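# Load three balls evenly onto a covered pivoting tray

## Task

A tray balanced on one pivot sits inside a transparent cover. Get exactly one ball into each of the tray's three seats, optionally by dropping them through the chutes in the cover's top. Release each ball low enough that its bottom is not above the chute rim when let go. Loading must stay balanced, because an uneven load tips the tray at once and spills the balls. Arm bases (metres, heading in degrees counter-clockwise from +x): arm1 at x=+0.37 y=+0.18 z=+0.99 heading -166; arm2 at x=-0.80 y=+1.01 z=+1.04 heading -45; arm3 at x=-0.95 y=-0.22 z=+1.02 heading +68. At the end every gripper must have released and moved away. Balls count only if they stay seated without any robot holding them.

## Robot and tools

Setup. Three identical i2rt Big YAM arms, arm1, arm2 and arm3, each with six revolute joints, a two-finger gripper and a wrist camera. Two fixed room cameras, cam_high and cam_low, also watch the scene. A loose object may sometimes get a short push from outside. Nothing may be knocked or carried out of the work area.

Frame. One shared scene frame: origin on the floor, +z up, distances in metres. "hand" is the midpoint between the fingertips (URDF link pinch). The hand's z axis runs along the fingers and the fingers open along its y axis. Each arm's foot pose is fixed and is not printed; use the base positions and headings in the task. Reach is about 1.0 m from the joint1 axis. With joints 1 and 6 at 0 and the hand level and forward, the wrist camera sits above the hand looking at the fingertips.

execute_actions. Argument "actions": a list holding either one action or nothing. An action is an object keyed by "arm1", "arm2", "arm3"; each arm's value holds "joints", an object of absolute joint targets by name (not offsets). Keys and ranges: joint1_rad -2.879 to 2.879 (rotation about the foot, positive counter-clockwise seen from above, 0 points along the foot's heading); joint2_rad 0 to 3.141 (shoulder, 0 means upper arm roughly level pointing back, increasing lifts it up then forward); joint3_rad 0 to 3.019 (elbow, 0 folded, increasing opens); joint4_rad -1.692 to 1.57 (hand pitch, positive tilts fingers up); joint5_rad -1.57 to 1.57 (sideways hand swing, positive toward the arm's right); joint6_rad -2.094 to 2.094 (hand roll, positive clockwise viewed from behind the hand); gripper_m 0 to 0.093 (fingertip gap in metres). Completion tolerances are ±0.045, ±0.14, ±0.09, ±0.055, ±0.03, ±0.035 rad and ±0.003 m. Joints not named may keep pushing toward earlier targets. All named motions begin together and may finish at different moments; joints run at different speeds, so the hand can sweep a wide path. An unknown key or out-of-range number rejects the whole call and nothing moves. Optional "cameras": list of names from arm1_cam_wrist, arm2_cam_wrist, arm3_cam_wrist, cam_high, cam_low, or "all"; omitted/null/["all"] gives every camera, [] gives none. Images arrive in the order listed on the "pictures" line. An empty actions list just reports state and images.

wait: "seconds" 0 to 10; commands nothing new, returns state and images.
zoom_image: "camera" plus "region" [x0, y0, x1, y1] in pixels of that camera's most recent full image, top-left origin, no larger than 504 by 504.
read_manual: optional "section" (only "licences"); returns licence text, moves nothing.
finished_scene: "scene" integer, the current scene's number; irreversible; the result says whether the goal was met and gives the next task.

Result lines. joint_positions give current joints; joint torques are raw drive outputs in arm-joint order, with offsets, friction and noise, nonzero even in free air. joint_status per joint: "off_target" (rested away from target, may still push); "contact_stop" or "time_out" (old target dropped, holds in place, though a timed-out joint may keep a target within 0.375, 0.375, 0.113, 0.225, 0.075, 0.3 rad of its position and keep pushing, listed under on_its_own); "not_followed" after a "joint command not followed" line with a "cause:", meaning a self/inter-arm clearance check withheld that arm's targets (gripper targets still run) and may retry them on later actions. on_its_own lists uncommanded behaviour; "held at" is the target, not the position. To relieve a push, command the reported position. A stop in a result cancels the later movement calls of the same reply. Loaded joints may sag; tiny target changes may not move a joint.

Collisions. The arms do not halt on contact and can press hard. A hard squeeze between two robots fails the run; a hard hit may too. The clearance check can react late and ignores fingers, gripper bodies and wrist cameras. No line reports arm-to-arm contact. Arms do not wait for each other.

Heat. Sustained load warms motors, even while you think. A MOTOR HOT line appears from 85 °C; at 100 °C that arm and its gripper go limp until cooled (OVER-TEMPERATURE FAULT, joint_status "limit_stop_at_motor_heat"; resend targets afterwards). Some heat carries into the next scene.

Timing. The simulation runs on while you compose a reply, holding the last command. Faster robot motion is preferred.

Cameras. Calibration is given per camera (OpenCV convention, K in image pixels, T_world_to_cam mapping scene frame to camera frame); wrist-camera poses derive from reported joints and can be noticeably off. Room cameras may differ by about 2.3 degrees and 9 mm overall.

Avoid: releasing balls high above chute rims, unbalanced loading of the tray, dropping or slamming objects, forceful pushes, and arms clashing. Finish with all grippers open and withdrawn.

Each tool is called after "Call:" as name(argument=value, ...), one argument or row to a line, values as JSON.

## Session

Call:
execute_actions(
  actions=[],
)

Scene clock: 0.00 s.
Joint torques (N m, as the arm reports them, + toward a larger angle): no reading
Motor temperatures (°C, as the motors report them): arm1=[19 21 22 22 19 23] | arm2=[20 21 20 19 23 21] | arm3=[21 21 22 22 20 19]
arm1.joint_positions: joint1_rad=-0.068 joint2_rad=+0.440 joint3_rad=+1.383 joint4_rad=-1.281 joint5_rad=+0.228 joint6_rad=+0.314 gripper_m=+0.094
arm1.joint_status: not commanded
arm1.hand: x=+0.2076 y=+0.1897 z=+1.5728 quat_wxyz=(-0.046, -0.805, +0.119, +0.580) (m; scene frame)
arm2.joint_positions: joint1_rad=-0.466 joint2_rad=+0.236 joint3_rad=+1.422 joint4_rad=-1.607 joint5_rad=-0.070 joint6_rad=+0.008 gripper_m=+0.094
arm2.joint_status: not commanded
arm2.hand: x=-0.7764 y=+0.9690 z=+1.5737 quat_wxyz=(-0.455, -0.484, -0.689, +0.289) (m; scene frame)
arm3.joint_positions: joint1_rad=+0.326 joint2_rad=+0.472 joint3_rad=+1.640 joint4_rad=-1.525 joint5_rad=+0.310 joint6_rad=+0.123 gripper_m=+0.094
arm3.joint_status: not commanded
arm3.hand: x=-0.8837 y=-0.1296 z=+1.6456 quat_wxyz=(-0.472, +0.451, -0.686, -0.321) (m; scene frame)
pictures: arm1_cam_wrist, arm2_cam_wrist, arm3_cam_wrist, cam_high, cam_low
Images, in order (width x height): arm1_cam_wrist 616x616, arm2_cam_wrist 616x616, arm3_cam_wrist 616x616, cam_high 672x504, cam_low 672x504.

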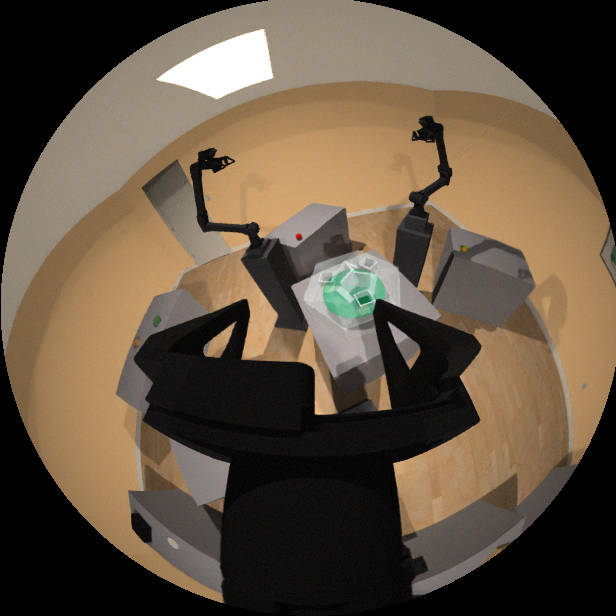

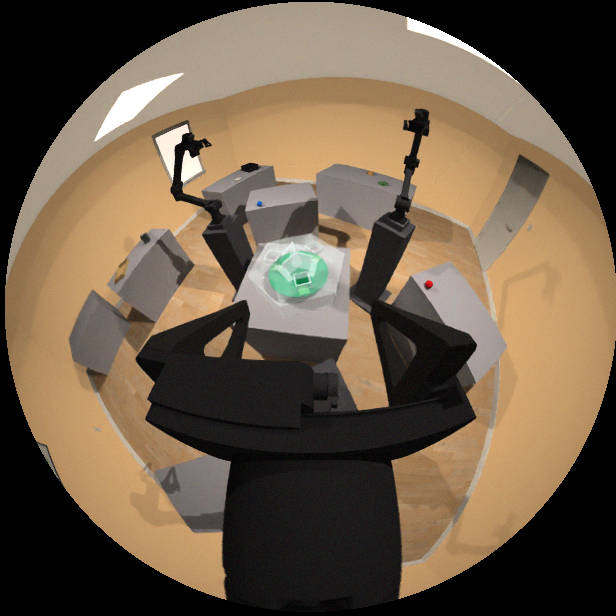

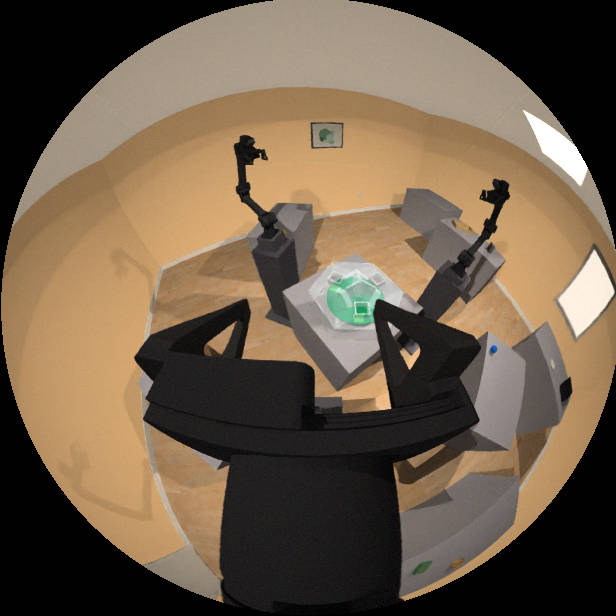

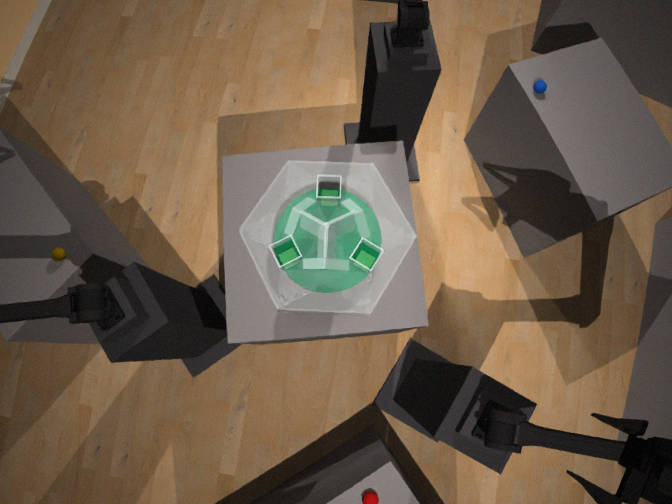

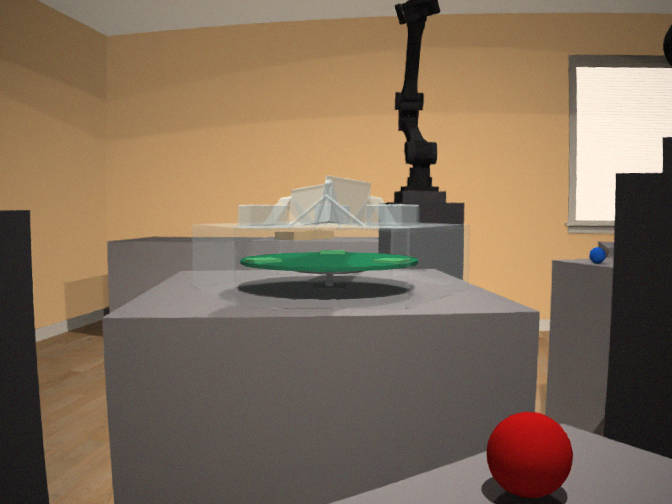

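Call:
zoom_image(
  camera="cam_high",
  region=[220, 140, 440, 340],
)

Call:
zoom_image(
  camera="cam_low",
  region=[180, 160, 480, 320],
)

Region (220, 140, 440, 340) of cam_high's 672x504 image, scaled by 2.291, with more detail than that image has; it fills the top 458 rows of this view, and the rest is white.

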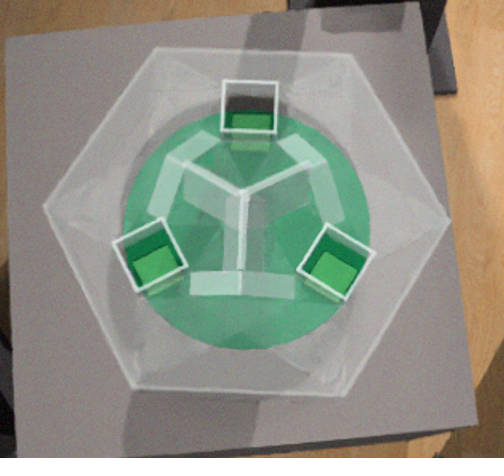

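Region (180, 160, 480, 320) of cam_low's 672x504 image, scaled by 1.680, with more detail than that image has; it fills the top 269 rows of this view, and the rest is white.

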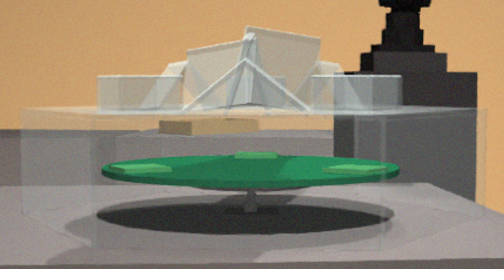

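Call:
execute_actions(
  actions=[
    {"arm1":{"joints":{"joint1_rad":1.42,"joint2_rad":2.321,"joint3_rad":1.758,"joint4_rad":-1.008,"joint5_rad":0,"joint6_rad":0}},"arm2":{"joints":{"joint1_rad":1.978,"joint2_rad":1.997,"joint3_rad":0.93,"joint4_rad":-0.504,"joint5_rad":0,"joint6_rad":0}},"arm3":{"joints":{"joint1_rad":1.29,"joint2_rad":2.013,"joint3_rad":1.038,"joint4_rad":-0.596,"joint5_rad":0,"joint6_rad":0}}},
  ],
)

Scene clock: 3.47 s.
Joint torques (N m, as the arm reports them, + toward a larger angle): arm1=[  1.04 -17.28   8.27   0.07  -0.16  -0.24] | arm2=[  0.83 -11.14   4.29   0.69   0.    -0.04] | arm3=[ -0.56 -16.04   5.14   0.85   0.1   -0.06]
Motor temperatures (°C, as the motors report them): arm1=[19 21 23 22 19 23] | arm2=[20 21 21 19 23 21] | arm3=[21 21 23 22 20 19]
arm1.joint_positions: joint1_rad=+1.416 joint2_rad=+2.319 joint3_rad=+1.737 joint4_rad=-1.008 joint5_rad=-0.001 joint6_rad=+0.011 gripper_m=+0.094
arm1.joint_status: all done
arm1.hand: x=+0.4315 y=-0.4567 z=+0.8922 quat_wxyz=(+0.008, -0.679, -0.734, -0.010) (m; scene frame)
arm2.joint_positions: joint1_rad=+1.980 joint2_rad=+1.984 joint3_rad=+0.936 joint4_rad=-0.513 joint5_rad=+0.001 joint6_rad=+0.008 gripper_m=+0.094
arm2.joint_status: all done
arm2.hand: x=-0.6363 y=+1.4067 z=+0.9141 quat_wxyz=(-0.009, +0.556, -0.831, -0.007) (m; scene frame)
arm3.joint_positions: joint1_rad=+1.298 joint2_rad=+2.024 joint3_rad=+1.033 joint4_rad=-0.606 joint5_rad=+0.000 joint6_rad=+0.010 gripper_m=+0.094
arm3.joint_status: all done
arm3.hand: x=-1.3064 y=+0.0549 z=+0.8922 quat_wxyz=(+0.012, +0.944, -0.330, +0.009) (m; scene frame)
pictures: arm1_cam_wrist, arm2_cam_wrist, arm3_cam_wrist, cam_high, cam_low
camera_calibration (this result's frames):
arm1_cam_wrist: T_world_to_cam=[[-0.99707, -0.0756455, -0.0113509, 0.405136], [-0.0670872, 0.793504, 0.604856, -0.142435], [-0.0367477, 0.603846, -0.796254, 1.1248], [0, 0, 0, 1]] pos_world=[0.435728, -0.535536, 0.986376]
arm2_cam_wrist: T_world_to_cam=[[0.926914, -0.375035, 0.0133562, 1.10571], [-0.314646, -0.757279, 0.572299, 0.343987], [-0.204518, -0.534675, -0.819936, 1.4978], [0, 0, 0, 1]] pos_world=[-0.610338, 1.47601, 1.01647]
arm3_cam_wrist: T_world_to_cam=[[0.628657, 0.777638, -0.00831284, 0.781604], [0.619635, -0.494408, 0.6096, 0.296243], [0.469938, -0.38838, -0.792666, 1.46634], [0, 0, 0, 1]] pos_world=[-1.36401, 0.108157, 0.988224]
Images, in order (width x height): arm1_cam_wrist 616x616, arm2_cam_wrist 616x616, arm3_cam_wrist 616x616, cam_high 672x504, cam_low 672x504.

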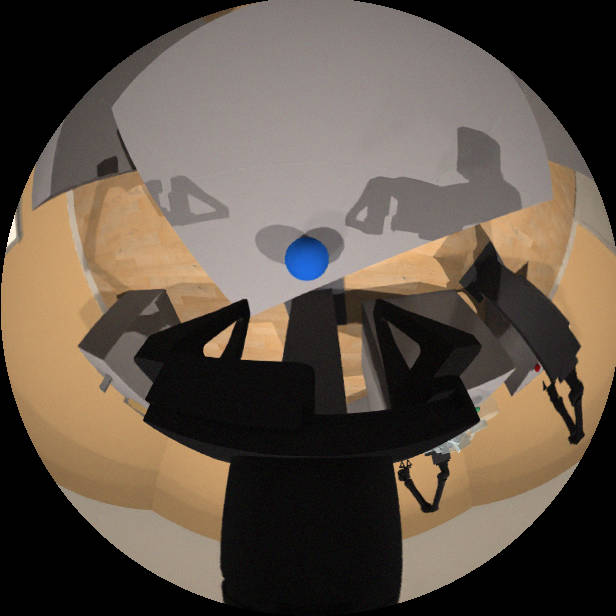

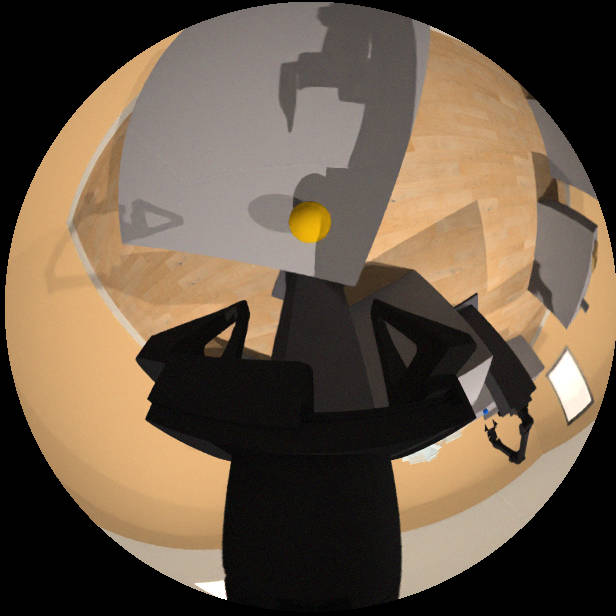

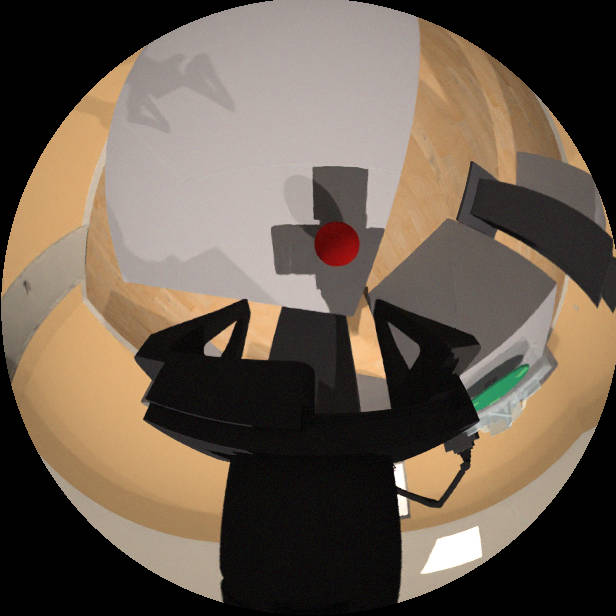

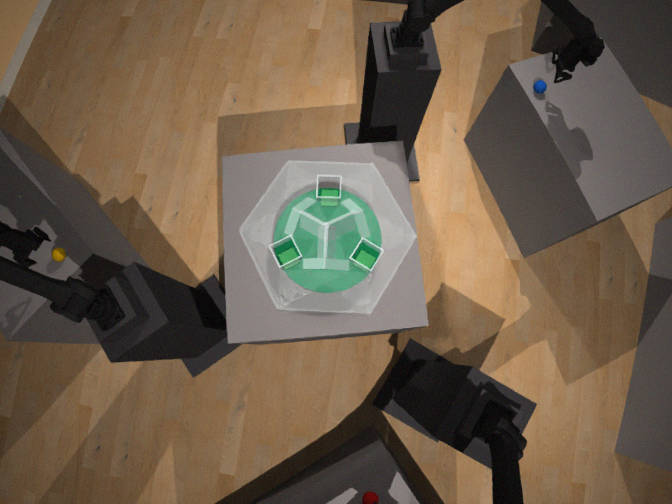

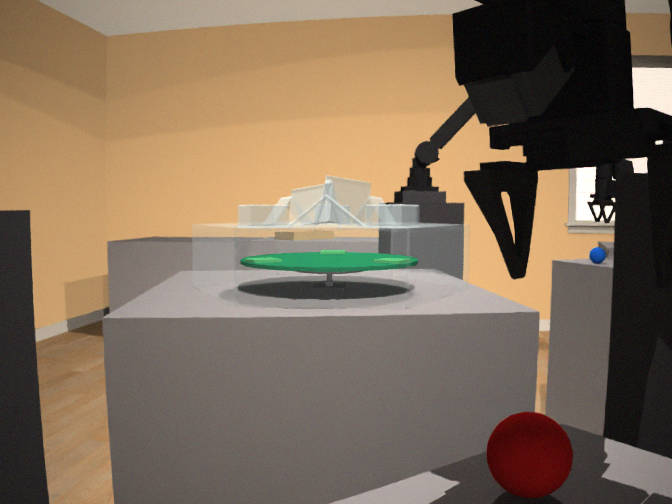

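Call:
execute_actions(
  actions=[
    {"arm1":{"joints":{"joint1_rad":1.427,"joint2_rad":2.411,"joint3_rad":1.705,"joint4_rad":-0.853}},"arm2":{"joints":{"joint2_rad":2.27,"joint3_rad":1.106,"joint4_rad":-0.405}},"arm3":{"joints":{"joint1_rad":1.217,"joint2_rad":2.19,"joint3_rad":1.08,"joint4_rad":-0.435}}},
  ],
  cameras=["arm1_cam_wrist","arm2_cam_wrist","arm3_cam_wrist","cam_low"],
)

Scene clock: 5.20 s.
Joint torques (N m, as the arm reports them, + toward a larger angle): arm1=[  0.73 -17.86   6.58   0.77  -0.16  -0.24] | arm2=[  0.82 -13.53   4.6    0.42   0.    -0.04] | arm3=[  0.64 -17.41   4.7    0.93   0.1   -0.07]
Motor temperatures (°C, as the motors report them): arm1=[19 22 23 22 19 23] | arm2=[20 21 21 19 23 21] | arm3=[21 21 23 22 20 19]
arm1.joint_positions: joint1_rad=+1.420 joint2_rad=+2.418 joint3_rad=+1.697 joint4_rad=-0.871 joint5_rad=-0.001 joint6_rad=+0.011 gripper_m=+0.094
arm1.joint_status: all done
arm1.hand: x=+0.4331 y=-0.4446 z=+0.8185 quat_wxyz=(+0.009, -0.677, -0.736, -0.011) (m; scene frame)
arm2.joint_positions: joint1_rad=+1.980 joint2_rad=+2.264 joint3_rad=+1.097 joint4_rad=-0.412 joint5_rad=+0.001 joint6_rad=+0.008 gripper_m=+0.094
arm2.joint_status: all done
arm2.hand: x=-0.6230 y=+1.4406 z=+0.8227 quat_wxyz=(-0.002, +0.556, -0.831, -0.002) (m; scene frame)
arm3.joint_positions: joint1_rad=+1.209 joint2_rad=+2.206 joint3_rad=+1.068 joint4_rad=-0.446 joint5_rad=+0.000 joint6_rad=+0.009 gripper_m=+0.094
arm3.joint_status: all done
arm3.hand: x=-1.2856 y=+0.0890 z=+0.8179 quat_wxyz=(+0.010, +0.928, -0.371, +0.003) (m; scene frame)
pictures: arm1_cam_wrist, arm2_cam_wrist, arm3_cam_wrist, cam_low
camera_calibration (this result's frames):
arm1_cam_wrist: T_world_to_cam=[[-0.996776, -0.0794294, -0.0113459, 0.404939], [-0.0700064, 0.791866, 0.606669, -0.108303], [-0.0392029, 0.605507, -0.794874, 1.0595], [0, 0, 0, 1]] pos_world=[0.437587, -0.523608, 0.912466]
arm2_cam_wrist: T_world_to_cam=[[0.92702, -0.374773, 0.0133743, 1.10693], [-0.310887, -0.748072, 0.586291, 0.40375], [-0.209721, -0.547661, -0.80999, 1.45096], [0, 0, 0, 1]] pos_world=[-0.596331, 1.51152, 0.923746]
arm3_cam_wrist: T_world_to_cam=[[0.695557, 0.718421, -0.00851411, 0.832749], [0.578041, -0.552529, 0.600484, 0.304672], [0.426695, -0.422592, -0.799592, 1.36407], [0, 0, 0, 1]] pos_world=[-1.33738, 0.146522, 0.91484]
Images, in order (width x height): arm1_cam_wrist 616x616, arm2_cam_wrist 616x616, arm3_cam_wrist 616x616, cam_low 672x504.

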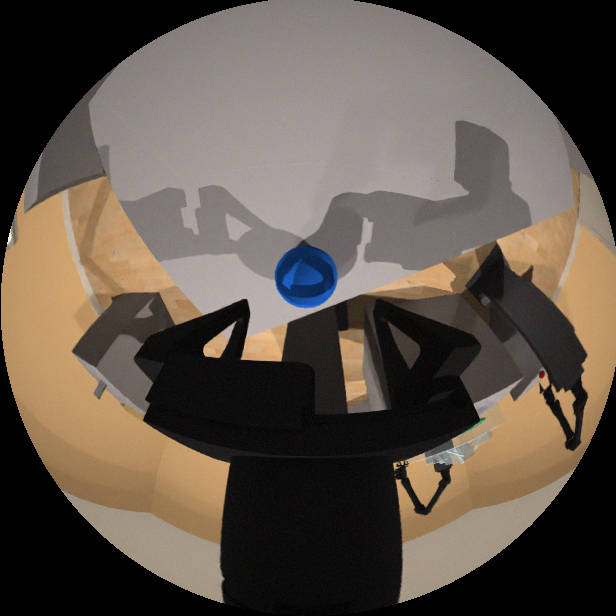

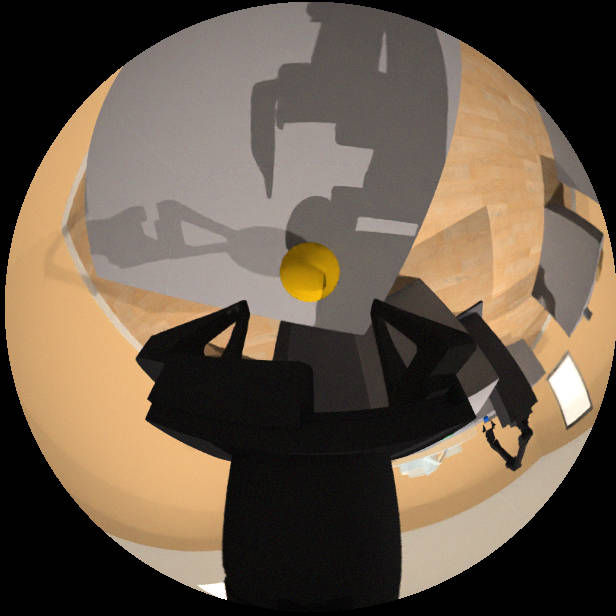

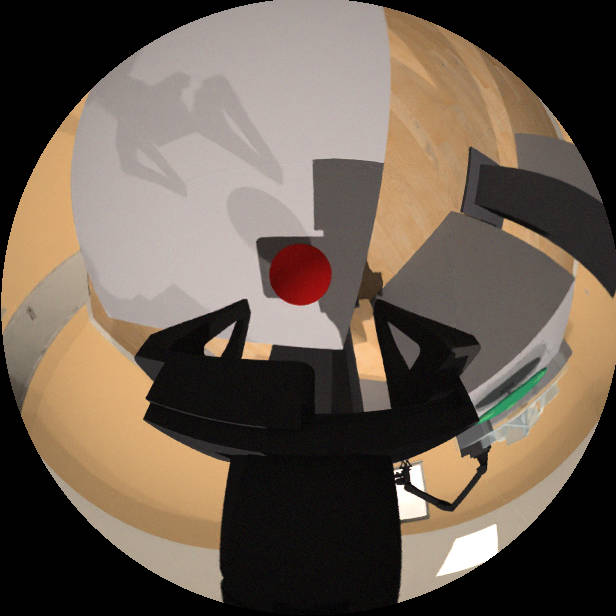

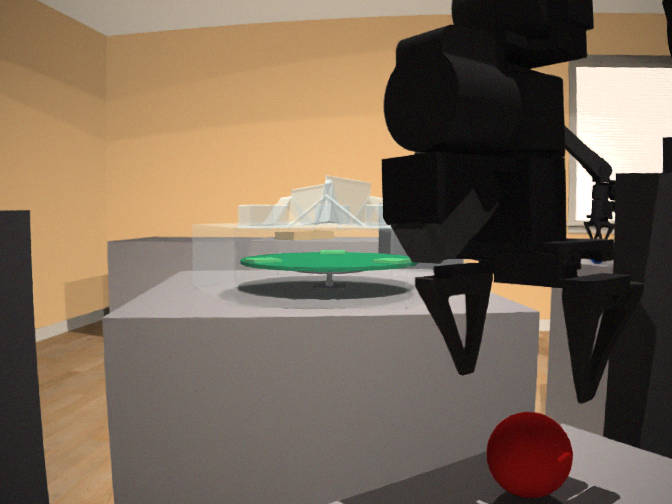

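Call:
execute_actions(
  actions=[
    {"arm1":{"joints":{"joint1_rad":1.433,"joint2_rad":2.508,"joint3_rad":1.745,"joint4_rad":-0.776}},"arm2":{"joints":{"joint2_rad":2.41,"joint3_rad":1.166,"joint4_rad":-0.324}},"arm3":{"joints":{"joint1_rad":1.226,"joint2_rad":2.323,"joint3_rad":1.132,"joint4_rad":-0.354}}},
  ],
  cameras=["arm1_cam_wrist","arm2_cam_wrist","arm3_cam_wrist","cam_low"],
)

Scene clock: 6.70 s.
Joint torques (N m, as the arm reports them, + toward a larger angle): arm1=[  0.72 -18.02   7.68   0.75  -0.16  -0.24] | arm2=[  0.83 -14.02   3.5    0.69   0.    -0.05] | arm3=[  0.56 -17.71   3.74   0.73   0.09  -0.06]
Motor temperatures (°C, as the motors report them): arm1=[19 22 23 22 19 23] | arm2=[20 22 21 19 23 21] | arm3=[21 22 23 22 20 19]
arm1.joint_positions: joint1_rad=+1.427 joint2_rad=+2.510 joint3_rad=+1.716 joint4_rad=-0.793 joint5_rad=-0.001 joint6_rad=+0.011 gripper_m=+0.094
arm1.joint_status: all done
arm1.hand: x=+0.4372 y=-0.4431 z=+0.7673 quat_wxyz=(+0.007, -0.675, -0.738, -0.009) (m; scene frame)
arm2.joint_positions: joint1_rad=+1.980 joint2_rad=+2.400 joint3_rad=+1.162 joint4_rad=-0.334 joint5_rad=+0.001 joint6_rad=+0.008 gripper_m=+0.094
arm2.joint_status: all done
arm2.hand: x=-0.6202 y=+1.4480 z=+0.7707 quat_wxyz=(-0.004, +0.556, -0.831, -0.004) (m; scene frame)
arm3.joint_positions: joint1_rad=+1.218 joint2_rad=+2.331 joint3_rad=+1.125 joint4_rad=-0.361 joint5_rad=+0.000 joint6_rad=+0.009 gripper_m=+0.094
arm3.joint_status: all done
arm3.hand: x=-1.2970 y=+0.0930 z=+0.7709 quat_wxyz=(+0.007, +0.930, -0.367, -0.005) (m; scene frame)
pictures: arm1_cam_wrist, arm2_cam_wrist, arm3_cam_wrist, cam_low
camera_calibration (this result's frames):
arm1_cam_wrist: T_world_to_cam=[[-0.996235, -0.0859366, -0.0114716, 0.405565], [-0.0754814, 0.794618, 0.602399, -0.071308], [-0.0426526, 0.600997, -0.798112, 1.02007], [0, 0, 0, 1]] pos_world=[0.442164, -0.521543, 0.861738]
arm2_cam_wrist: T_world_to_cam=[[0.926978, -0.374878, 0.0133676, 1.10793], [-0.312402, -0.751782, 0.580715, 0.449327], [-0.207648, -0.542486, -0.813997, 1.41037], [0, 0, 0, 1]] pos_world=[-0.593792, 1.51824, 0.872298]
arm3_cam_wrist: T_world_to_cam=[[0.689326, 0.724397, -0.00880891, 0.829045], [0.590111, -0.554405, 0.58686, 0.368112], [0.420236, -0.409736, -0.809641, 1.33119], [0, 0, 0, 1]] pos_world=[-1.34812, 0.148962, 0.869058]
Images, in order (width x height): arm1_cam_wrist 616x616, arm2_cam_wrist 616x616, arm3_cam_wrist 616x616, cam_low 672x504.

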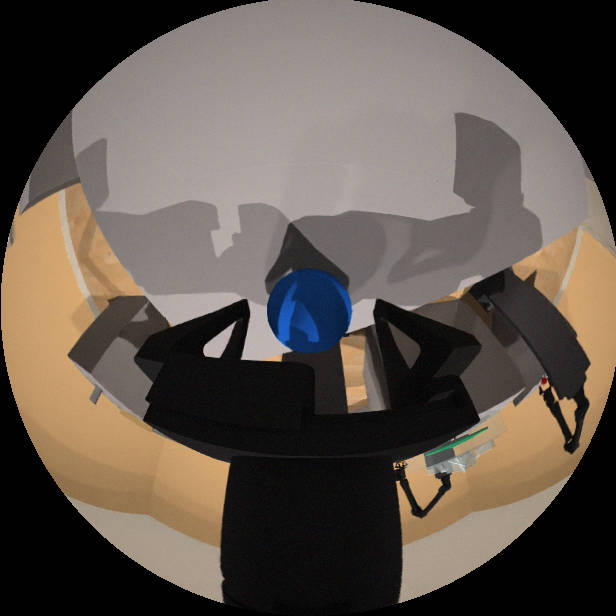

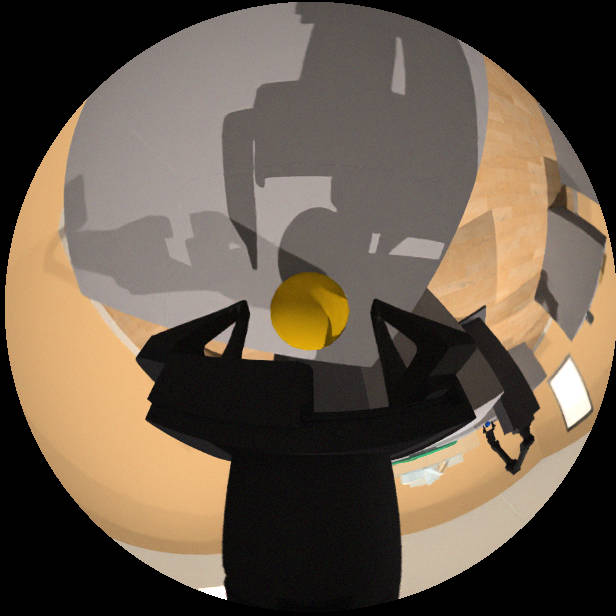

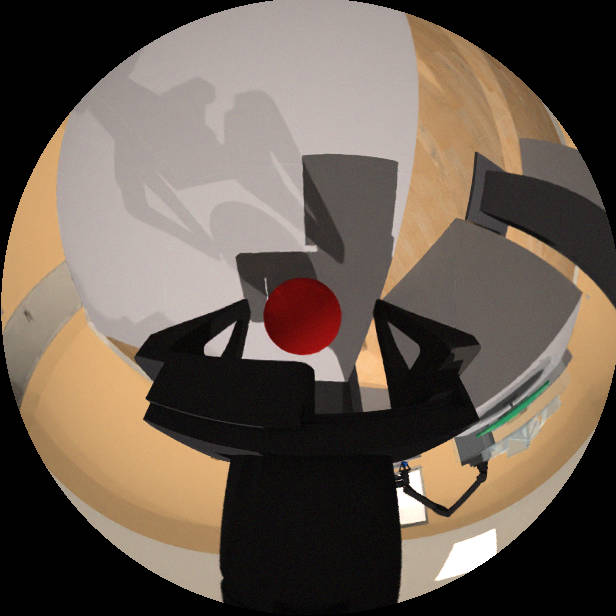

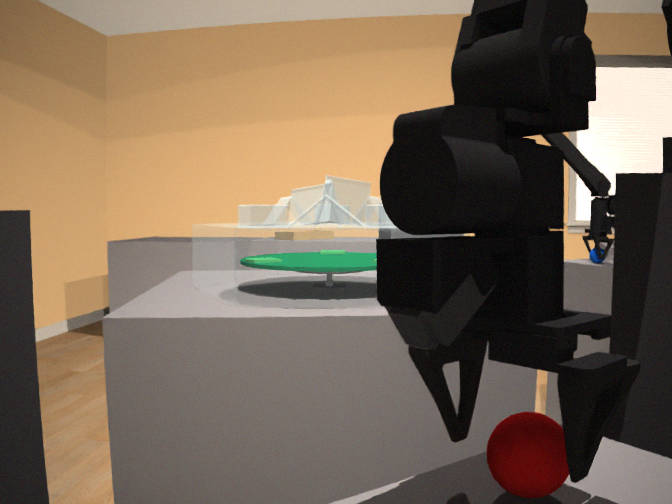

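Call:
execute_actions(
  actions=[
    {"arm1":{"joints":{"gripper_m":0.04}},"arm2":{"joints":{"joint2_rad":2.428}},"arm3":{"joints":{"joint1_rad":1.239,"joint2_rad":2.346}}},
  ],
  cameras=["arm1_cam_wrist","arm2_cam_wrist","arm3_cam_wrist"],
)

Scene clock: 7.40 s.
Joint torques (N m, as the arm reports them, + toward a larger angle): arm1=[  0.65 -17.85   7.73   0.73  -0.16  -0.24] | arm2=[  0.82 -12.42   3.63   0.7    0.    -0.04] | arm3=[  0.64 -15.77   3.68   0.76   0.1   -0.06]
Motor temperatures (°C, as the motors report them): arm1=[19 22 24 22 19 23] | arm2=[20 22 21 19 23 21] | arm3=[21 22 23 22 20 19]
arm1.joint_positions: joint1_rad=+1.427 joint2_rad=+2.510 joint3_rad=+1.716 joint4_rad=-0.792 joint5_rad=-0.001 joint6_rad=+0.011 gripper_m=+0.055
arm1.joint_status: gripper_m off_target (ended at +0.055, target +0.040)
arm1.hand: x=+0.4372 y=-0.4433 z=+0.7673 quat_wxyz=(+0.007, -0.675, -0.738, -0.009) (m; scene frame)
arm2.joint_positions: joint1_rad=+1.980 joint2_rad=+2.400 joint3_rad=+1.162 joint4_rad=-0.334 joint5_rad=+0.001 joint6_rad=+0.008 gripper_m=+0.094
arm2.joint_status: all done
arm2.hand: x=-0.6202 y=+1.4480 z=+0.7707 quat_wxyz=(-0.004, +0.556, -0.831, -0.004) (m; scene frame)
arm3.joint_positions: joint1_rad=+1.232 joint2_rad=+2.334 joint3_rad=+1.125 joint4_rad=-0.361 joint5_rad=+0.000 joint6_rad=+0.009 gripper_m=+0.094
arm3.joint_status: all done
arm3.hand: x=-1.3007 y=+0.0871 z=+0.7695 quat_wxyz=(+0.008, +0.933, -0.361, -0.003) (m; scene frame)
pictures: arm1_cam_wrist, arm2_cam_wrist, arm3_cam_wrist
camera_calibration (this result's frames):
arm1_cam_wrist: T_world_to_cam=[[-0.996234, -0.085943, -0.0114826, 0.405573], [-0.0755257, 0.795075, 0.60179, -0.0704662], [-0.0425901, 0.600391, -0.798572, 1.02023], [0, 0, 0, 1]] pos_world=[0.442175, -0.521658, 0.861793]
arm2_cam_wrist: T_world_to_cam=[[0.926978, -0.374878, 0.0133676, 1.10793], [-0.312402, -0.751782, 0.580715, 0.449327], [-0.207648, -0.542486, -0.813997, 1.41037], [0, 0, 0, 1]] pos_world=[-0.593792, 1.51824, 0.872298]
arm3_cam_wrist: T_world_to_cam=[[0.678733, 0.734333, -0.00876184, 0.821138], [0.596721, -0.544507, 0.589437, 0.373557], [0.428072, -0.405299, -0.807767, 1.33751], [0, 0, 0, 1]] pos_world=[-1.35279, 0.142505, 0.867399]
Images, in order (width x height): arm1_cam_wrist 616x616, arm2_cam_wrist 616x616, arm3_cam_wrist 616x616.

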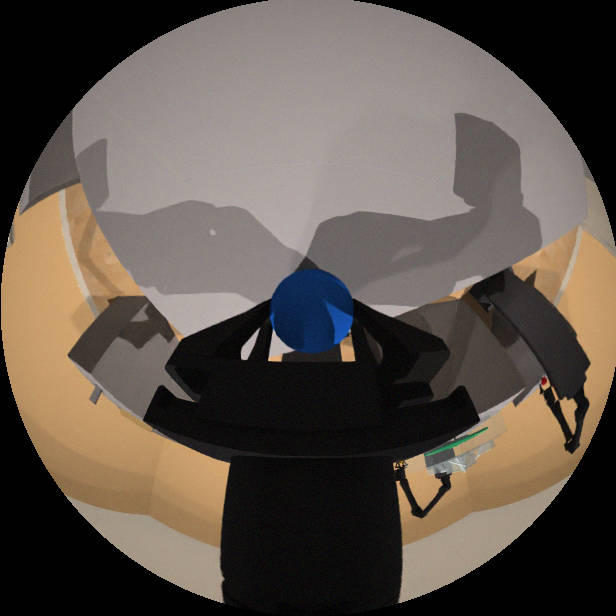

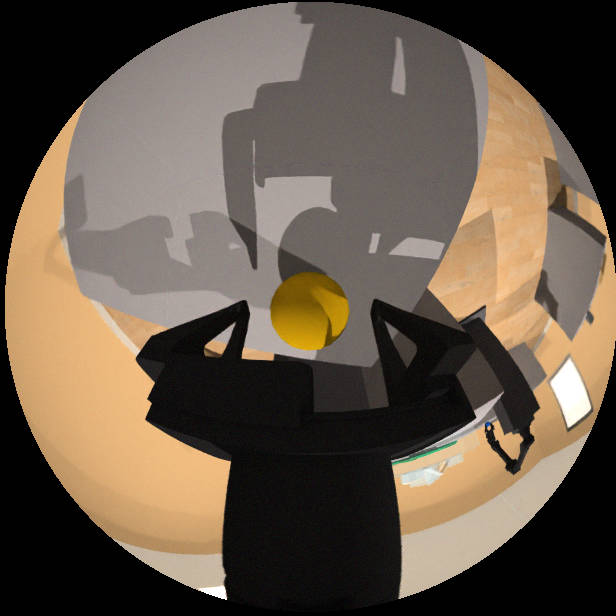

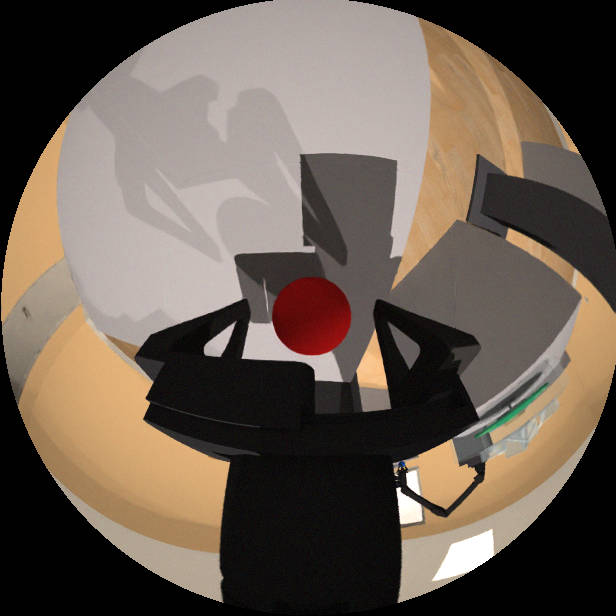

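Stiction on joint 2; push more.

Call:
execute_actions(
  actions=[
    {"arm2":{"joints":{"joint2_rad":2.448}},"arm3":{"joints":{"joint2_rad":2.366}}},
  ],
  cameras=["arm2_cam_wrist","arm3_cam_wrist"],
)

Scene clock: 8.13 s.
Joint torques (N m, as the arm reports them, + toward a larger angle): arm1=[  0.63 -17.84   7.75   0.71  -0.16  -0.24] | arm2=[  0.81 -12.49   3.19   0.5    0.    -0.04] | arm3=[  0.48 -16.14   3.42   0.75   0.1   -0.06]
Motor temperatures (°C, as the motors report them): arm1=[19 23 24 22 19 23] | arm2=[20 22 21 19 23 21] | arm3=[21 22 23 22 20 19]
arm1.joint_positions: joint1_rad=+1.427 joint2_rad=+2.510 joint3_rad=+1.716 joint4_rad=-0.792 joint5_rad=-0.001 joint6_rad=+0.011 gripper_m=+0.055
arm1.joint_status: not commanded
arm1.hand: x=+0.4372 y=-0.4433 z=+0.7673 quat_wxyz=(+0.007, -0.675, -0.738, -0.009) (m; scene frame)
arm2.joint_positions: joint1_rad=+1.980 joint2_rad=+2.422 joint3_rad=+1.162 joint4_rad=-0.334 joint5_rad=+0.001 joint6_rad=+0.008 gripper_m=+0.094
arm2.joint_status: all done
arm2.hand: x=-0.6235 y=+1.4398 z=+0.7608 quat_wxyz=(+0.005, +0.556, -0.831, +0.002) (m; scene frame)
arm3.joint_positions: joint1_rad=+1.232 joint2_rad=+2.360 joint3_rad=+1.125 joint4_rad=-0.361 joint5_rad=+0.000 joint6_rad=+0.009 gripper_m=+0.094
arm3.joint_status: all done
arm3.hand: x=-1.2935 y=+0.0805 z=+0.7582 quat_wxyz=(+0.012, +0.933, -0.361, +0.009) (m; scene frame)
pictures: arm2_cam_wrist, arm3_cam_wrist
camera_calibration (this result's frames):
arm2_cam_wrist: T_world_to_cam=[[0.927114, -0.37454, 0.0133862, 1.10767], [-0.307472, -0.739703, 0.598583, 0.419989], [-0.214291, -0.55907, -0.800949, 1.40693], [0, 0, 0, 1]] pos_world=[-0.596305, 1.5121, 0.860652]
arm3_cam_wrist: T_world_to_cam=[[0.678577, 0.734482, -0.00832791, 0.820521], [0.585525, -0.534042, 0.609885, 0.341477], [0.443502, -0.41873, -0.792446, 1.33206], [0, 0, 0, 1]] pos_world=[-1.3475, 0.137478, 0.854157]
Images, in order (width x height): arm2_cam_wrist 616x616, arm3_cam_wrist 616x616.

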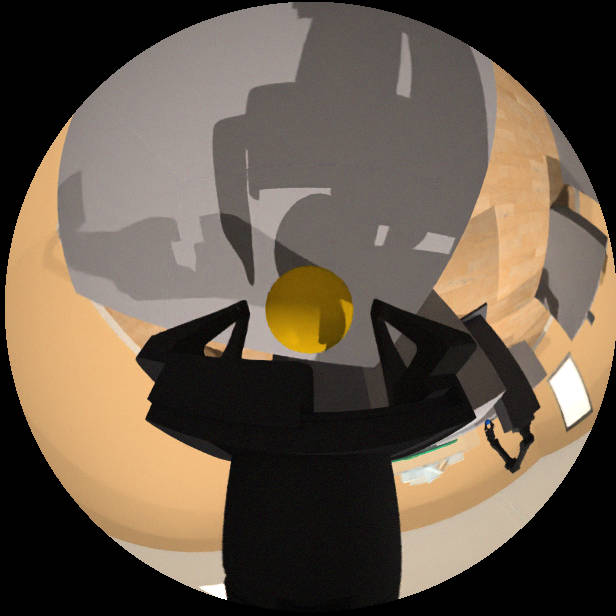

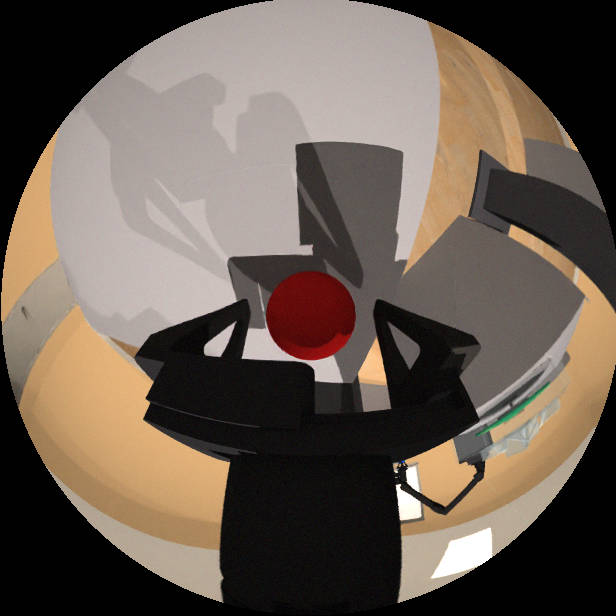

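Call:
execute_actions(
  actions=[
    {"arm2":{"joints":{"gripper_m":0.04}},"arm3":{"joints":{"gripper_m":0.04}}},
  ],
  cameras=[],
)

Call:
execute_actions(
  actions=[
    {"arm1":{"joints":{"joint1_rad":-0.572,"joint2_rad":1.95,"joint3_rad":1.62,"joint4_rad":-1.22,"joint6_rad":1.145}},"arm2":{"joints":{"joint1_rad":-0.255,"joint2_rad":1.85,"joint3_rad":1.31,"joint4_rad":-1.02,"joint6_rad":1.465}},"arm3":{"joints":{"joint1_rad":-0.43,"joint2_rad":1.95,"joint3_rad":1.61,"joint4_rad":-1.22,"joint6_rad":1.18}}},
  ],
  cameras=[],
)

Call:
execute_actions(
  actions=[
    {"arm1":{"joints":{"joint2_rad":2.2,"joint3_rad":1.945,"joint4_rad":-1.292}},"arm2":{"joints":{"joint2_rad":2.075,"joint3_rad":1.545,"joint4_rad":-1.039}},"arm3":{"joints":{"joint2_rad":2.2,"joint3_rad":1.865,"joint4_rad":-1.21}}},
  ],
)

Scene clock: 9.37 s.
Joint torques (N m, as the arm reports them, + toward a larger angle): arm1=[  0.69 -17.84   7.73   0.73  -0.15  -0.24] | arm2=[  0.87 -12.67   3.35   0.64   0.02  -0.04] | arm3=[  0.45 -16.2    3.39   0.75   0.11  -0.07]
Motor temperatures (°C, as the motors report them): arm1=[19 23 24 22 19 23] | arm2=[20 22 21 19 23 21] | arm3=[21 22 23 22 20 19]
arm1.joint_positions: joint1_rad=+1.427 joint2_rad=+2.510 joint3_rad=+1.716 joint4_rad=-0.792 joint5_rad=-0.001 joint6_rad=+0.011 gripper_m=+0.055
arm1.joint_status: not commanded
arm1.hand: x=+0.4372 y=-0.4433 z=+0.7673 quat_wxyz=(+0.007, -0.675, -0.738, -0.009) (m; scene frame)
arm2.joint_positions: joint1_rad=+1.980 joint2_rad=+2.422 joint3_rad=+1.162 joint4_rad=-0.334 joint5_rad=+0.001 joint6_rad=+0.008 gripper_m=+0.055
arm2.joint_status: gripper_m off_target (ended at +0.055, target +0.040)
arm2.hand: x=-0.6236 y=+1.4398 z=+0.7608 quat_wxyz=(+0.005, +0.556, -0.831, +0.002) (m; scene frame)
arm3.joint_positions: joint1_rad=+1.232 joint2_rad=+2.360 joint3_rad=+1.125 joint4_rad=-0.361 joint5_rad=-0.001 joint6_rad=+0.009 gripper_m=+0.055
arm3.joint_status: gripper_m off_target (ended at +0.055, target +0.040)
arm3.hand: x=-1.2935 y=+0.0804 z=+0.7582 quat_wxyz=(+0.013, +0.933, -0.361, +0.009) (m; scene frame)
pictures: none
No camera images: the call's "cameras" was empty. Leave "cameras" out to get every camera's image.

Scene clock: 11.70 s.
Joint torques (N m, as the arm reports them, + toward a larger angle): arm1=[ -0.69 -16.12   8.    -0.51  -0.18   0.04] | arm2=[  2.02 -13.36   7.69  -0.19   0.09   0.21] | arm3=[  0.31 -21.99   9.31   0.04   0.09   0.14]
Motor temperatures (°C, as the motors report them): arm1=[19 23 24 22 19 23] | arm2=[20 22 21 19 23 21] | arm3=[21 23 24 22 20 19]
arm1.joint_positions: joint1_rad=-0.570 joint2_rad=+1.972 joint3_rad=+1.614 joint4_rad=-1.204 joint5_rad=+0.001 joint6_rad=+1.132 gripper_m=+0.055
arm1.joint_status: all done
arm1.hand: x=-0.1874 y=+0.3731 z=+1.0640 quat_wxyz=(+0.002, -0.746, +0.666, +0.006) (m; scene frame)
arm2.joint_positions: joint1_rad=-0.265 joint2_rad=+1.843 joint3_rad=+1.311 joint4_rad=-1.008 joint5_rad=+0.001 joint6_rad=+1.450 gripper_m=+0.055
arm2.joint_status: all done
arm2.hand: x=-0.5399 y=+0.5486 z=+1.0672 quat_wxyz=(-0.009, -0.950, -0.312, -0.006) (m; scene frame)
arm3.joint_positions: joint1_rad=-0.438 joint2_rad=+1.983 joint3_rad=+1.593 joint4_rad=-1.211 joint5_rad=+0.002 joint6_rad=+1.170 gripper_m=+0.055
arm3.joint_status: all done
arm3.hand: x=-0.5192 y=+0.1715 z=+1.0655 quat_wxyz=(+0.012, -0.212, -0.977, +0.020) (m; scene frame)
pictures: none
No camera images: the call's "cameras" was empty. Leave "cameras" out to get every camera's image.

Scene clock: 12.93 s.
Joint torques (N m, as the arm reports them, + toward a larger angle): arm1=[ -0.11 -20.04  11.6   -0.48  -0.17   0.04] | arm2=[  1.73 -16.39  11.53  -0.1    0.09   0.2 ] | arm3=[  0.59 -24.44  12.28   0.39   0.1    0.14]
Motor temperatures (°C, as the motors report them): arm1=[19 24 25 22 19 23] | arm2=[20 23 22 19 23 21] | arm3=[21 23 24 22 20 19]
arm1.joint_positions: joint1_rad=-0.570 joint2_rad=+2.225 joint3_rad=+1.887 joint4_rad=-1.280 joint5_rad=+0.001 joint6_rad=+1.132 gripper_m=+0.055
arm1.joint_status: all done
arm1.hand: x=-0.2469 y=+0.3936 z=+1.0085 quat_wxyz=(+0.013, -0.746, +0.666, -0.019) (m; scene frame)
arm2.joint_positions: joint1_rad=-0.265 joint2_rad=+2.076 joint3_rad=+1.497 joint4_rad=-1.032 joint5_rad=+0.001 joint6_rad=+1.451 gripper_m=+0.055
arm2.joint_status: all done
arm2.hand: x=-0.5160 y=+0.5074 z=+1.0035 quat_wxyz=(+0.026, -0.950, -0.311, +0.001) (m; scene frame)
arm3.joint_positions: joint1_rad=-0.438 joint2_rad=+2.228 joint3_rad=+1.813 joint4_rad=-1.211 joint5_rad=+0.002 joint6_rad=+1.170 gripper_m=+0.055
arm3.joint_status: all done
arm3.hand: x=-0.4749 y=+0.2118 z=+0.9940 quat_wxyz=(+0.019, -0.212, -0.977, +0.031) (m; scene frame)
pictures: arm1_cam_wrist, arm2_cam_wrist, arm3_cam_wrist, cam_high, cam_low
camera_calibration (this result's frames):
arm1_cam_wrist: T_world_to_cam=[[0.993264, 0.10939, 0.0382198, 0.16291], [0.0656797, -0.803228, 0.592039, -0.258865], [0.0954622, -0.585541, -0.805002, 1.18865], [0, 0, 0, 1]] pos_world=[-0.258282, 0.470252, 1.10389]
arm2_cam_wrist: T_world_to_cam=[[-0.596983, 0.799656, 0.0645029, -0.777956], [0.663134, 0.446612, 0.600659, -0.485115], [0.451513, 0.401358, -0.796899, 0.95528], [0, 0, 0, 1]] pos_world=[-0.574052, 0.455346, 1.10283]
arm3_cam_wrist: T_world_to_cam=[[-0.42027, -0.904126, 0.0770058, -0.0890606], [-0.69973, 0.376948, 0.606867, -1.01187], [-0.577711, 0.201165, -0.791064, 0.593189], [0, 0, 0, 1]] pos_world=[-0.402771, 0.18157, 1.09018]
Images, in order (width x height): arm1_cam_wrist 616x616, arm2_cam_wrist 616x616, arm3_cam_wrist 616x616, cam_high 672x504, cam_low 672x504.

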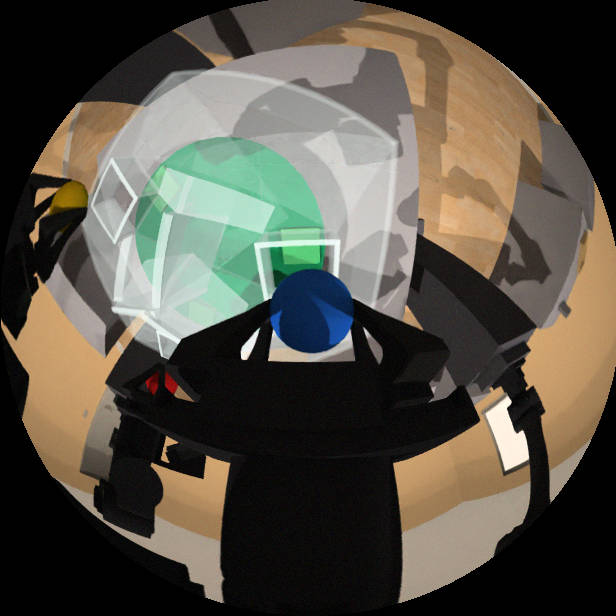

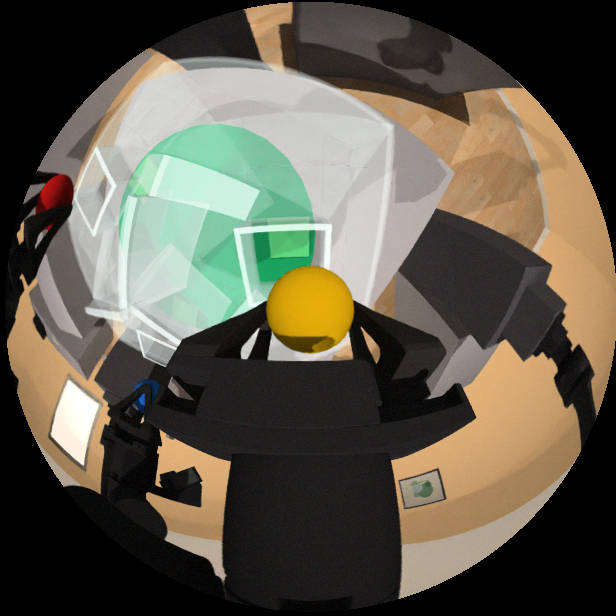

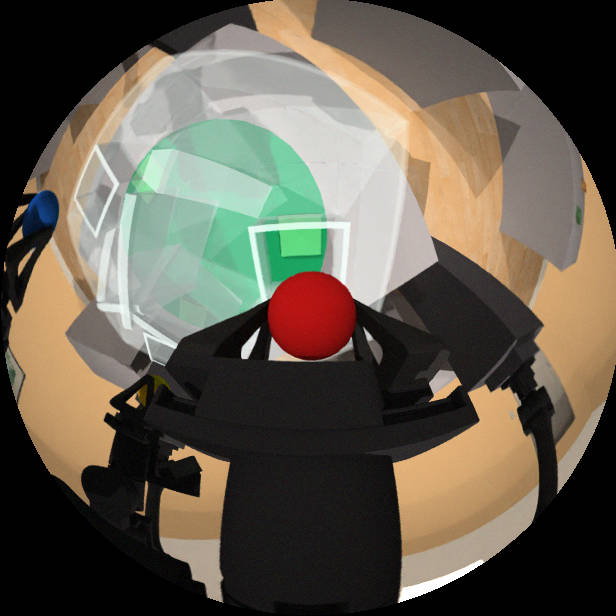

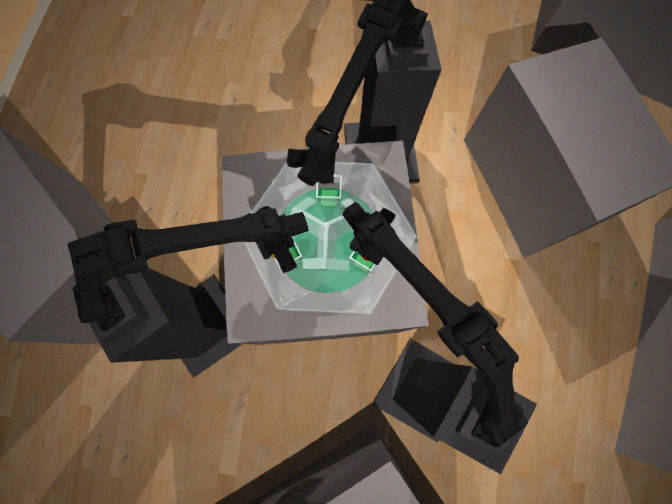

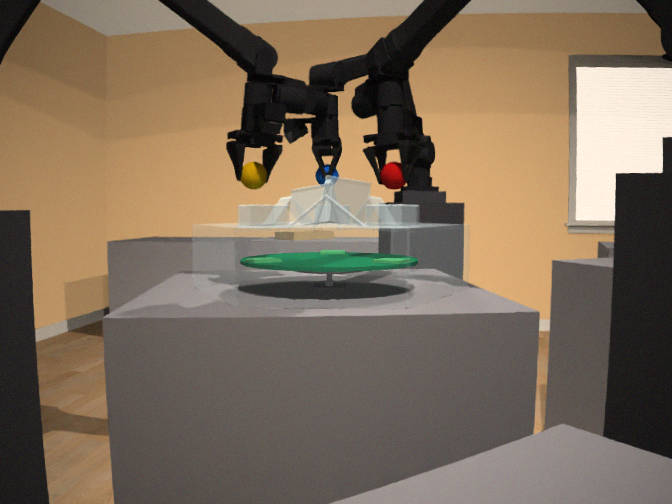

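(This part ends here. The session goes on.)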